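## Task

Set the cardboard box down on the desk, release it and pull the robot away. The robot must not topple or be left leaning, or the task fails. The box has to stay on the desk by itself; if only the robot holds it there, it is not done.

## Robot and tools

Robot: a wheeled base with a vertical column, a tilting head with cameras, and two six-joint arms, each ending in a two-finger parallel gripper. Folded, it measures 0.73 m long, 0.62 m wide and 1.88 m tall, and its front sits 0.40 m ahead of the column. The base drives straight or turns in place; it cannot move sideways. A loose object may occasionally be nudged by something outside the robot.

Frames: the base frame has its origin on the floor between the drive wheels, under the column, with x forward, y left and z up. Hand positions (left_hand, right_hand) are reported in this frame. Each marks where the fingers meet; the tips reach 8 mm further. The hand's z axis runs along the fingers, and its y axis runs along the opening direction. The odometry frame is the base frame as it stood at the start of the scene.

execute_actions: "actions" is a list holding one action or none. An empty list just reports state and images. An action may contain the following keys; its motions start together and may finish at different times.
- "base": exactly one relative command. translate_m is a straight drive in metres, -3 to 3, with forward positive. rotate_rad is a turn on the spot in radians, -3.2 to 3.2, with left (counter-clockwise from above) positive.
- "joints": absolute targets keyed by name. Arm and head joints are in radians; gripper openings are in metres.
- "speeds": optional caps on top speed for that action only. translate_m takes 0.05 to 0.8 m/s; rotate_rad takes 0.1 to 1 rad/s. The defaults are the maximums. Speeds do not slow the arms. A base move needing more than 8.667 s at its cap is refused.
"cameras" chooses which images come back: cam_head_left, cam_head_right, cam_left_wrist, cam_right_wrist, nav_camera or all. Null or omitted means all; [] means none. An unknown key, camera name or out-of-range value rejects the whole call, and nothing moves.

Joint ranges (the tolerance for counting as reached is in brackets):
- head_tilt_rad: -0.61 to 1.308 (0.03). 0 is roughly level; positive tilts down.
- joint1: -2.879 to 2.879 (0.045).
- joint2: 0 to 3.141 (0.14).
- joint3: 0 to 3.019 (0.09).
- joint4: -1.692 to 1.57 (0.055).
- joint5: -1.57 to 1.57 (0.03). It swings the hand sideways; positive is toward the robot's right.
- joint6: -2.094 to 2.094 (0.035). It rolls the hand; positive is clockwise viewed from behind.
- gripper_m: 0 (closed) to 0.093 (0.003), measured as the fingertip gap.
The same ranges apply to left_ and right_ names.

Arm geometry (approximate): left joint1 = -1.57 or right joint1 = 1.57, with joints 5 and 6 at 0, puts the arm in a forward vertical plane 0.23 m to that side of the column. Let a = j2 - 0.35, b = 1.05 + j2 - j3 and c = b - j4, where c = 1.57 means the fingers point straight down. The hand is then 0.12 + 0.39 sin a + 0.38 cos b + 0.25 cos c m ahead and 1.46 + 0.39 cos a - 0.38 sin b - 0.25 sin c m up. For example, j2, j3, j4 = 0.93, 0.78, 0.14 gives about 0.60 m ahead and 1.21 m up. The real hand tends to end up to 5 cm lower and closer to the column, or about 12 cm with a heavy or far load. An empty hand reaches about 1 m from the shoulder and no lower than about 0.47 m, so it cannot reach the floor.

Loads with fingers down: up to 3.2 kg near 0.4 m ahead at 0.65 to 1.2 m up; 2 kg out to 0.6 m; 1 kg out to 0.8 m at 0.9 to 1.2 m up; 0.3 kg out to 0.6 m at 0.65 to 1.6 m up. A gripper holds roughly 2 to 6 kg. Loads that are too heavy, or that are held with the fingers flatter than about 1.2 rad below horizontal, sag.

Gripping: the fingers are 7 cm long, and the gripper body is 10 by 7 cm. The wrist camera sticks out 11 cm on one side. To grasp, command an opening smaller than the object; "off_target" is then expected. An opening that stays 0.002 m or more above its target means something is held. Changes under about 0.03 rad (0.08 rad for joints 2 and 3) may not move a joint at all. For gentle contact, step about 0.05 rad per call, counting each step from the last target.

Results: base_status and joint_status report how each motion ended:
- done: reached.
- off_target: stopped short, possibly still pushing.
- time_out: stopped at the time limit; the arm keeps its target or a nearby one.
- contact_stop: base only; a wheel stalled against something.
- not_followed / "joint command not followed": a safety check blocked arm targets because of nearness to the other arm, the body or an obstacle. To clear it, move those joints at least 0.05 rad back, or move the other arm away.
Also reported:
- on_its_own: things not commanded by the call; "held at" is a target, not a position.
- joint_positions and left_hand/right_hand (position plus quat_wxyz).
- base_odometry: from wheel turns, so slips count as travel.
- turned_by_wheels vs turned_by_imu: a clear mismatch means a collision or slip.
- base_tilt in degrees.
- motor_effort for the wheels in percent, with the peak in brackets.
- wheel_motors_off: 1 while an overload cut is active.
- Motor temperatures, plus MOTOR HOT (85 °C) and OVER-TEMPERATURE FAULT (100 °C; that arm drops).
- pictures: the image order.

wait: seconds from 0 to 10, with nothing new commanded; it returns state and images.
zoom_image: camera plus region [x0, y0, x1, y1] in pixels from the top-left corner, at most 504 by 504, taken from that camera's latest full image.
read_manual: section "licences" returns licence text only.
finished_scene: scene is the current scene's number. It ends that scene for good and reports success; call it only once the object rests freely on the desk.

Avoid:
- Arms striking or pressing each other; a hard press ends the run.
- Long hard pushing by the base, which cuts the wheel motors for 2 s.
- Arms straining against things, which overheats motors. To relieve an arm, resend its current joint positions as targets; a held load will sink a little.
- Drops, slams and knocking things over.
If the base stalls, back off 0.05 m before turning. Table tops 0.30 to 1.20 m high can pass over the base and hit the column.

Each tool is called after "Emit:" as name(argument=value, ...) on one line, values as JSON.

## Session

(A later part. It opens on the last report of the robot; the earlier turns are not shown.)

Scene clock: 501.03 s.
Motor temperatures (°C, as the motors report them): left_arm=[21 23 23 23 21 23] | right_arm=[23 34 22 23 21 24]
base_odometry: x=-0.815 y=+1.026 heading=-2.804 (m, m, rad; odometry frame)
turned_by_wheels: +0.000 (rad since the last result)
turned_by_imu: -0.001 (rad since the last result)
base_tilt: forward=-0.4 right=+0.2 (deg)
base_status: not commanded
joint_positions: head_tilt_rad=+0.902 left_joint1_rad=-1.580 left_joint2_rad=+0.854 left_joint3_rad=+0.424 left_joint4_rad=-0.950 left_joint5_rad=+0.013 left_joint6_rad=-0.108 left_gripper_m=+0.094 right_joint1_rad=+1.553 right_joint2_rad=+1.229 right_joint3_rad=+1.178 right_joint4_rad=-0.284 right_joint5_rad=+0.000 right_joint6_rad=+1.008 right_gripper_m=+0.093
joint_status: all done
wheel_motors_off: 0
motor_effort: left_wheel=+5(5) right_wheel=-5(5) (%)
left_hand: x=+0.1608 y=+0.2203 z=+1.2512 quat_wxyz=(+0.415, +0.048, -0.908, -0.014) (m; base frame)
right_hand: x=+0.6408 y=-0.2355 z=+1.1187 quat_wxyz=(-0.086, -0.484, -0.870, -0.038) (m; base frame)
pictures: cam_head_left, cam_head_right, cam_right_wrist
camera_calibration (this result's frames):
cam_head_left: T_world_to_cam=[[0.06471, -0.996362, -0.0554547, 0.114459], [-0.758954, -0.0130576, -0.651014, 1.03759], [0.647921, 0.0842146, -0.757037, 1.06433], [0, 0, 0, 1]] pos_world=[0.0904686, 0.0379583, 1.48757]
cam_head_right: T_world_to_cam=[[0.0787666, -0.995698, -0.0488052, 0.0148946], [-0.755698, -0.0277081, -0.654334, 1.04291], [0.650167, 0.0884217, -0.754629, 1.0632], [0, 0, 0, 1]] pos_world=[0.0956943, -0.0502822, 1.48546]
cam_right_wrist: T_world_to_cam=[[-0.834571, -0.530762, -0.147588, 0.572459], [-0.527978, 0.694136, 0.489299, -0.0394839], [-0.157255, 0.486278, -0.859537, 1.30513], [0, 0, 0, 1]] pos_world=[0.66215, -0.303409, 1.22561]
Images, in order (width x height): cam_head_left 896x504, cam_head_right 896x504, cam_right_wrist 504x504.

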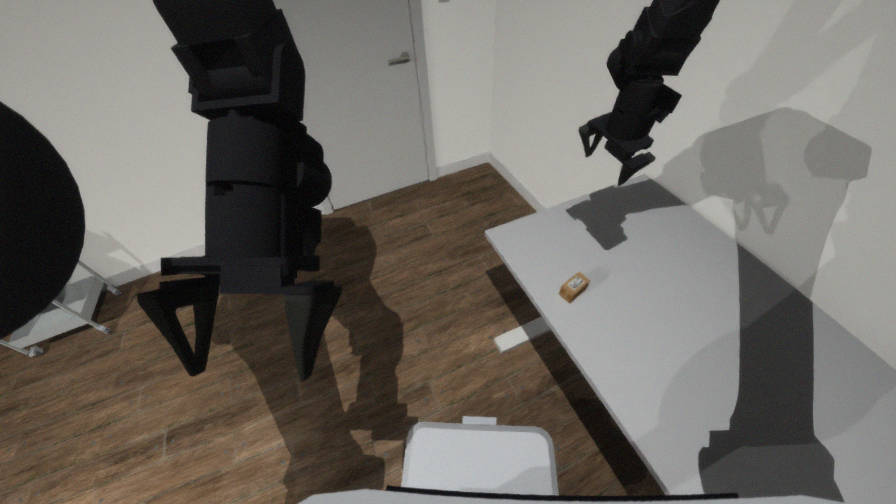

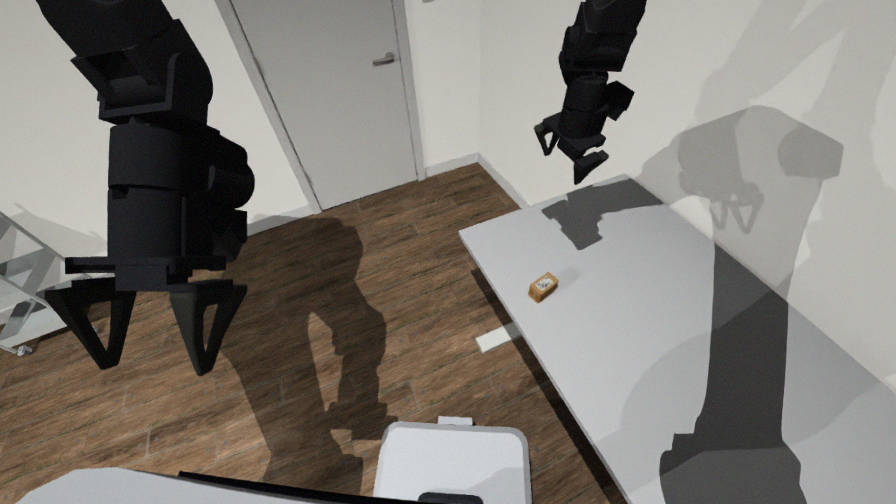

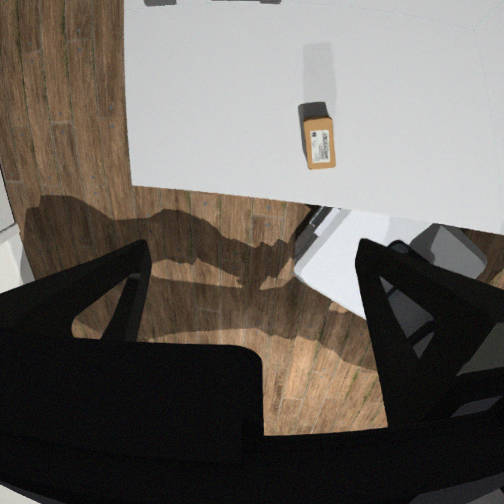

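Emit:
execute_actions(actions=[])

Scene clock: 503.40 s.
Motor temperatures (°C, as the motors report them): left_arm=[21 23 23 23 21 23] | right_arm=[23 34 22 23 21 24]
base_odometry: x=-0.815 y=+1.026 heading=-2.804 (m, m, rad; odometry frame)
turned_by_wheels: +0.000 (rad since the last result)
turned_by_imu: +0.000 (rad since the last result)
base_tilt: forward=-0.6 right=+0.1 (deg)
base_status: not commanded
joint_positions: head_tilt_rad=+0.902 left_joint1_rad=-1.580 left_joint2_rad=+0.854 left_joint3_rad=+0.424 left_joint4_rad=-0.950 left_joint5_rad=+0.013 left_joint6_rad=-0.108 left_gripper_m=+0.094 right_joint1_rad=+1.553 right_joint2_rad=+1.229 right_joint3_rad=+1.178 right_joint4_rad=-0.284 right_joint5_rad=+0.000 right_joint6_rad=+1.008 right_gripper_m=+0.093
joint_status: all done
wheel_motors_off: 0
motor_effort: left_wheel=+5(5) right_wheel=-5(5) (%)
left_hand: x=+0.1608 y=+0.2203 z=+1.2512 quat_wxyz=(+0.415, +0.048, -0.908, -0.014) (m; base frame)
right_hand: x=+0.6408 y=-0.2355 z=+1.1187 quat_wxyz=(-0.086, -0.484, -0.870, -0.038) (m; base frame)
pictures: cam_head_left, cam_head_right, cam_left_wrist, cam_right_wrist, nav_camera
camera_calibration (this result's frames):
cam_head_left: T_world_to_cam=[[0.06471, -0.996362, -0.0554547, 0.114459], [-0.758953, -0.0130576, -0.651014, 1.03759], [0.647922, 0.0842146, -0.757037, 1.06433], [0, 0, 0, 1]] pos_world=[0.0904686, 0.0379583, 1.48757]
cam_head_right: T_world_to_cam=[[0.0787667, -0.995698, -0.0488051, 0.0148946], [-0.755698, -0.0277081, -0.654334, 1.04291], [0.650167, 0.0884217, -0.754629, 1.0632], [0, 0, 0, 1]] pos_world=[0.0956943, -0.0502822, 1.48546]
cam_left_wrist: T_world_to_cam=[[0.0792089, -0.994925, -0.0620484, 0.289371], [-0.0904146, -0.0691577, 0.9935, -1.20876], [-0.992749, -0.073084, -0.0954336, 0.422826], [0, 0, 0, 1]] pos_world=[0.28755, 0.23521, 1.25921]
cam_right_wrist: T_world_to_cam=[[-0.834571, -0.530762, -0.147588, 0.572459], [-0.527978, 0.694136, 0.489299, -0.0394839], [-0.157255, 0.486278, -0.859537, 1.30513], [0, 0, 0, 1]] pos_world=[0.66215, -0.303409, 1.22561]
Images, in order (width x height): cam_head_left 896x504, cam_head_right 896x504, cam_left_wrist 504x504, cam_right_wrist 504x504, nav_camera 896x504.

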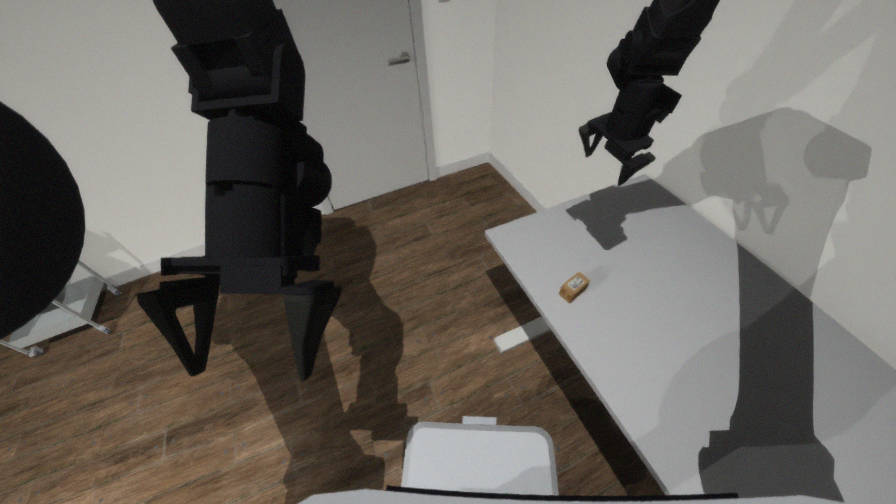

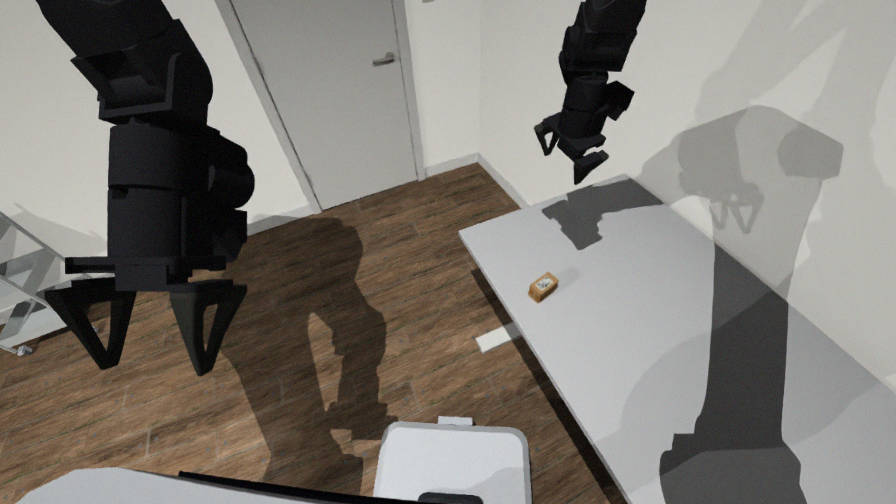

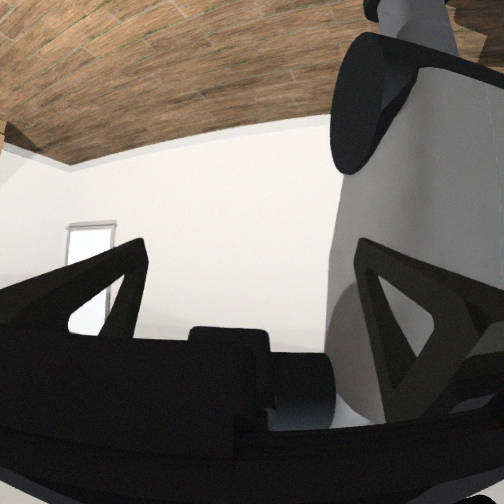

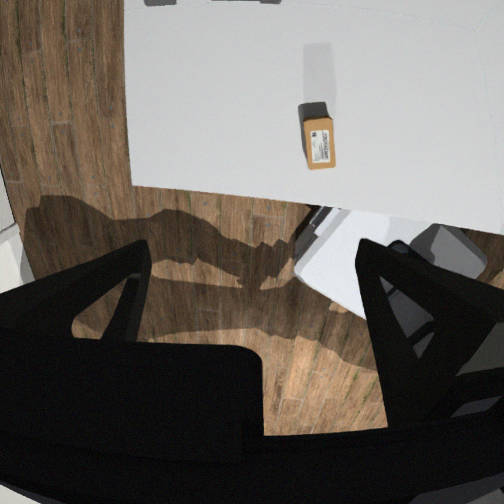

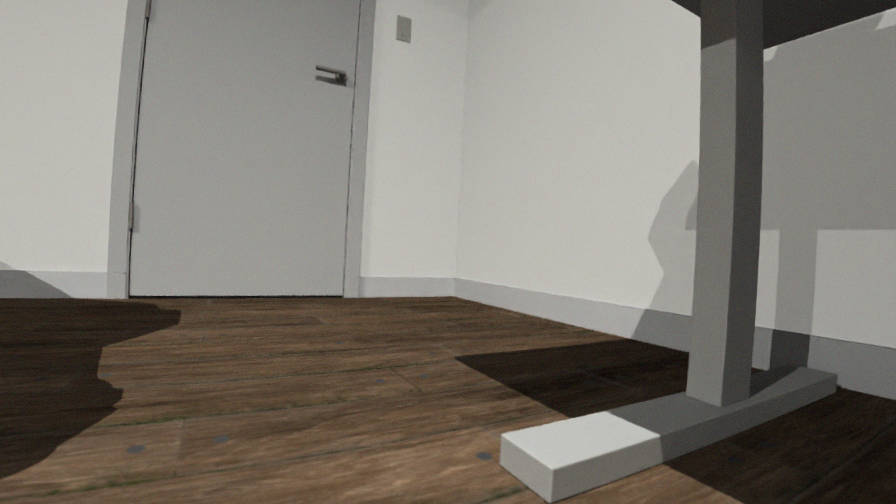

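Emit:
execute_actions(actions=[{"base": {"translate_m": -0.22}, "joints": {"right_joint2_rad": 1.2, "right_joint3_rad": 0.9, "right_joint4_rad": -0.5}}], cameras=["cam_head_left", "cam_head_right"])

Scene clock: 520.93 s.
Motor temperatures (°C, as the motors report them): left_arm=[21 23 23 23 21 23] | right_arm=[23 33 23 23 21 24]
base_odometry: x=-0.607 y=+1.099 heading=-2.804 (m, m, rad; odometry frame)
turned_by_wheels: +0.000 (rad since the last result)
turned_by_imu: -0.001 (rad since the last result)
base_tilt: forward=-0.5 right=+0.0 (deg)
base_status: done
joint_positions: head_tilt_rad=+0.902 left_joint1_rad=-1.580 left_joint2_rad=+0.854 left_joint3_rad=+0.421 left_joint4_rad=-0.950 left_joint5_rad=+0.013 left_joint6_rad=-0.108 left_gripper_m=+0.094 right_joint1_rad=+1.553 right_joint2_rad=+1.202 right_joint3_rad=+0.890 right_joint4_rad=-0.500 right_joint5_rad=+0.000 right_joint6_rad=+1.009 right_gripper_m=+0.093
joint_status: all done
wheel_motors_off: 0
motor_effort: left_wheel=+0(38) right_wheel=+1(45) (%)
left_hand: x=+0.1596 y=+0.2203 z=+1.2516 quat_wxyz=(+0.416, +0.048, -0.908, -0.014) (m; base frame)
right_hand: x=+0.4246 y=-0.2339 z=+1.0994 quat_wxyz=(+0.123, -0.483, -0.864, +0.075) (m; base frame)
pictures: cam_head_left, cam_head_right
camera_calibration (this result's frames):
cam_head_left: T_world_to_cam=[[0.0646958, -0.996362, -0.0554712, 0.114485], [-0.75912, -0.0130576, -0.65082, 1.0373], [0.647728, 0.0842146, -0.757203, 1.0646], [0, 0, 0, 1]] pos_world=[0.0904552, 0.0379583, 1.48756]
cam_head_right: T_world_to_cam=[[0.0787542, -0.995698, -0.0488253, 0.0149263], [-0.755865, -0.0277081, -0.654141, 1.04262], [0.649974, 0.0884217, -0.754795, 1.06346], [0, 0, 0, 1]] pos_world=[0.0956804, -0.0502822, 1.48545]
Images, in order (width x height): cam_head_left 896x504, cam_head_right 896x504.

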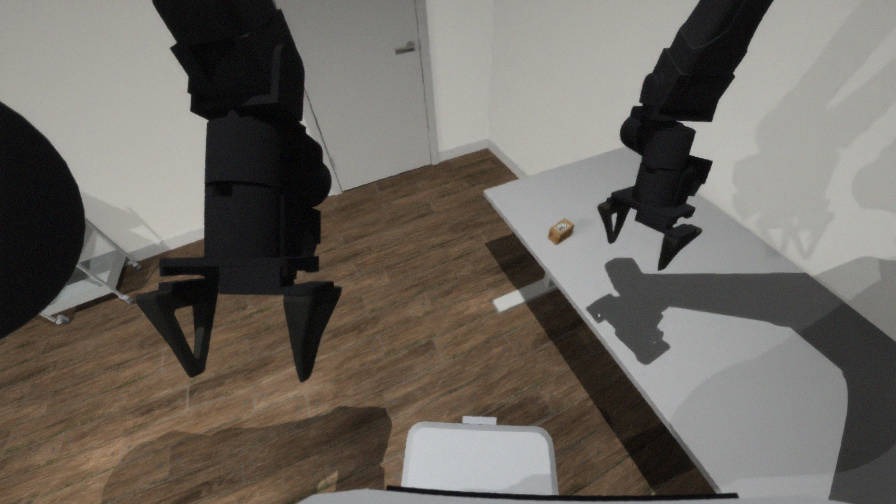

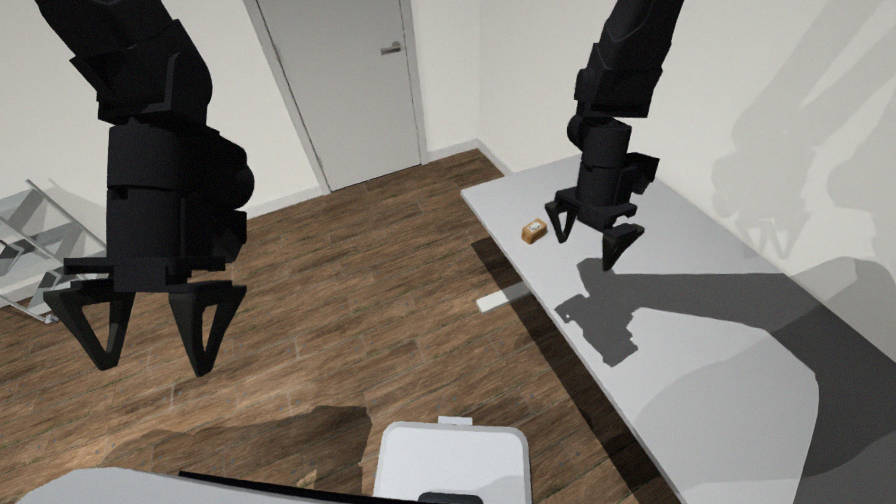

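The box is on the desk, and the robot is clear of it and upright.

Emit:
finished_scene(scene=2)

The scene is finished: the task was done.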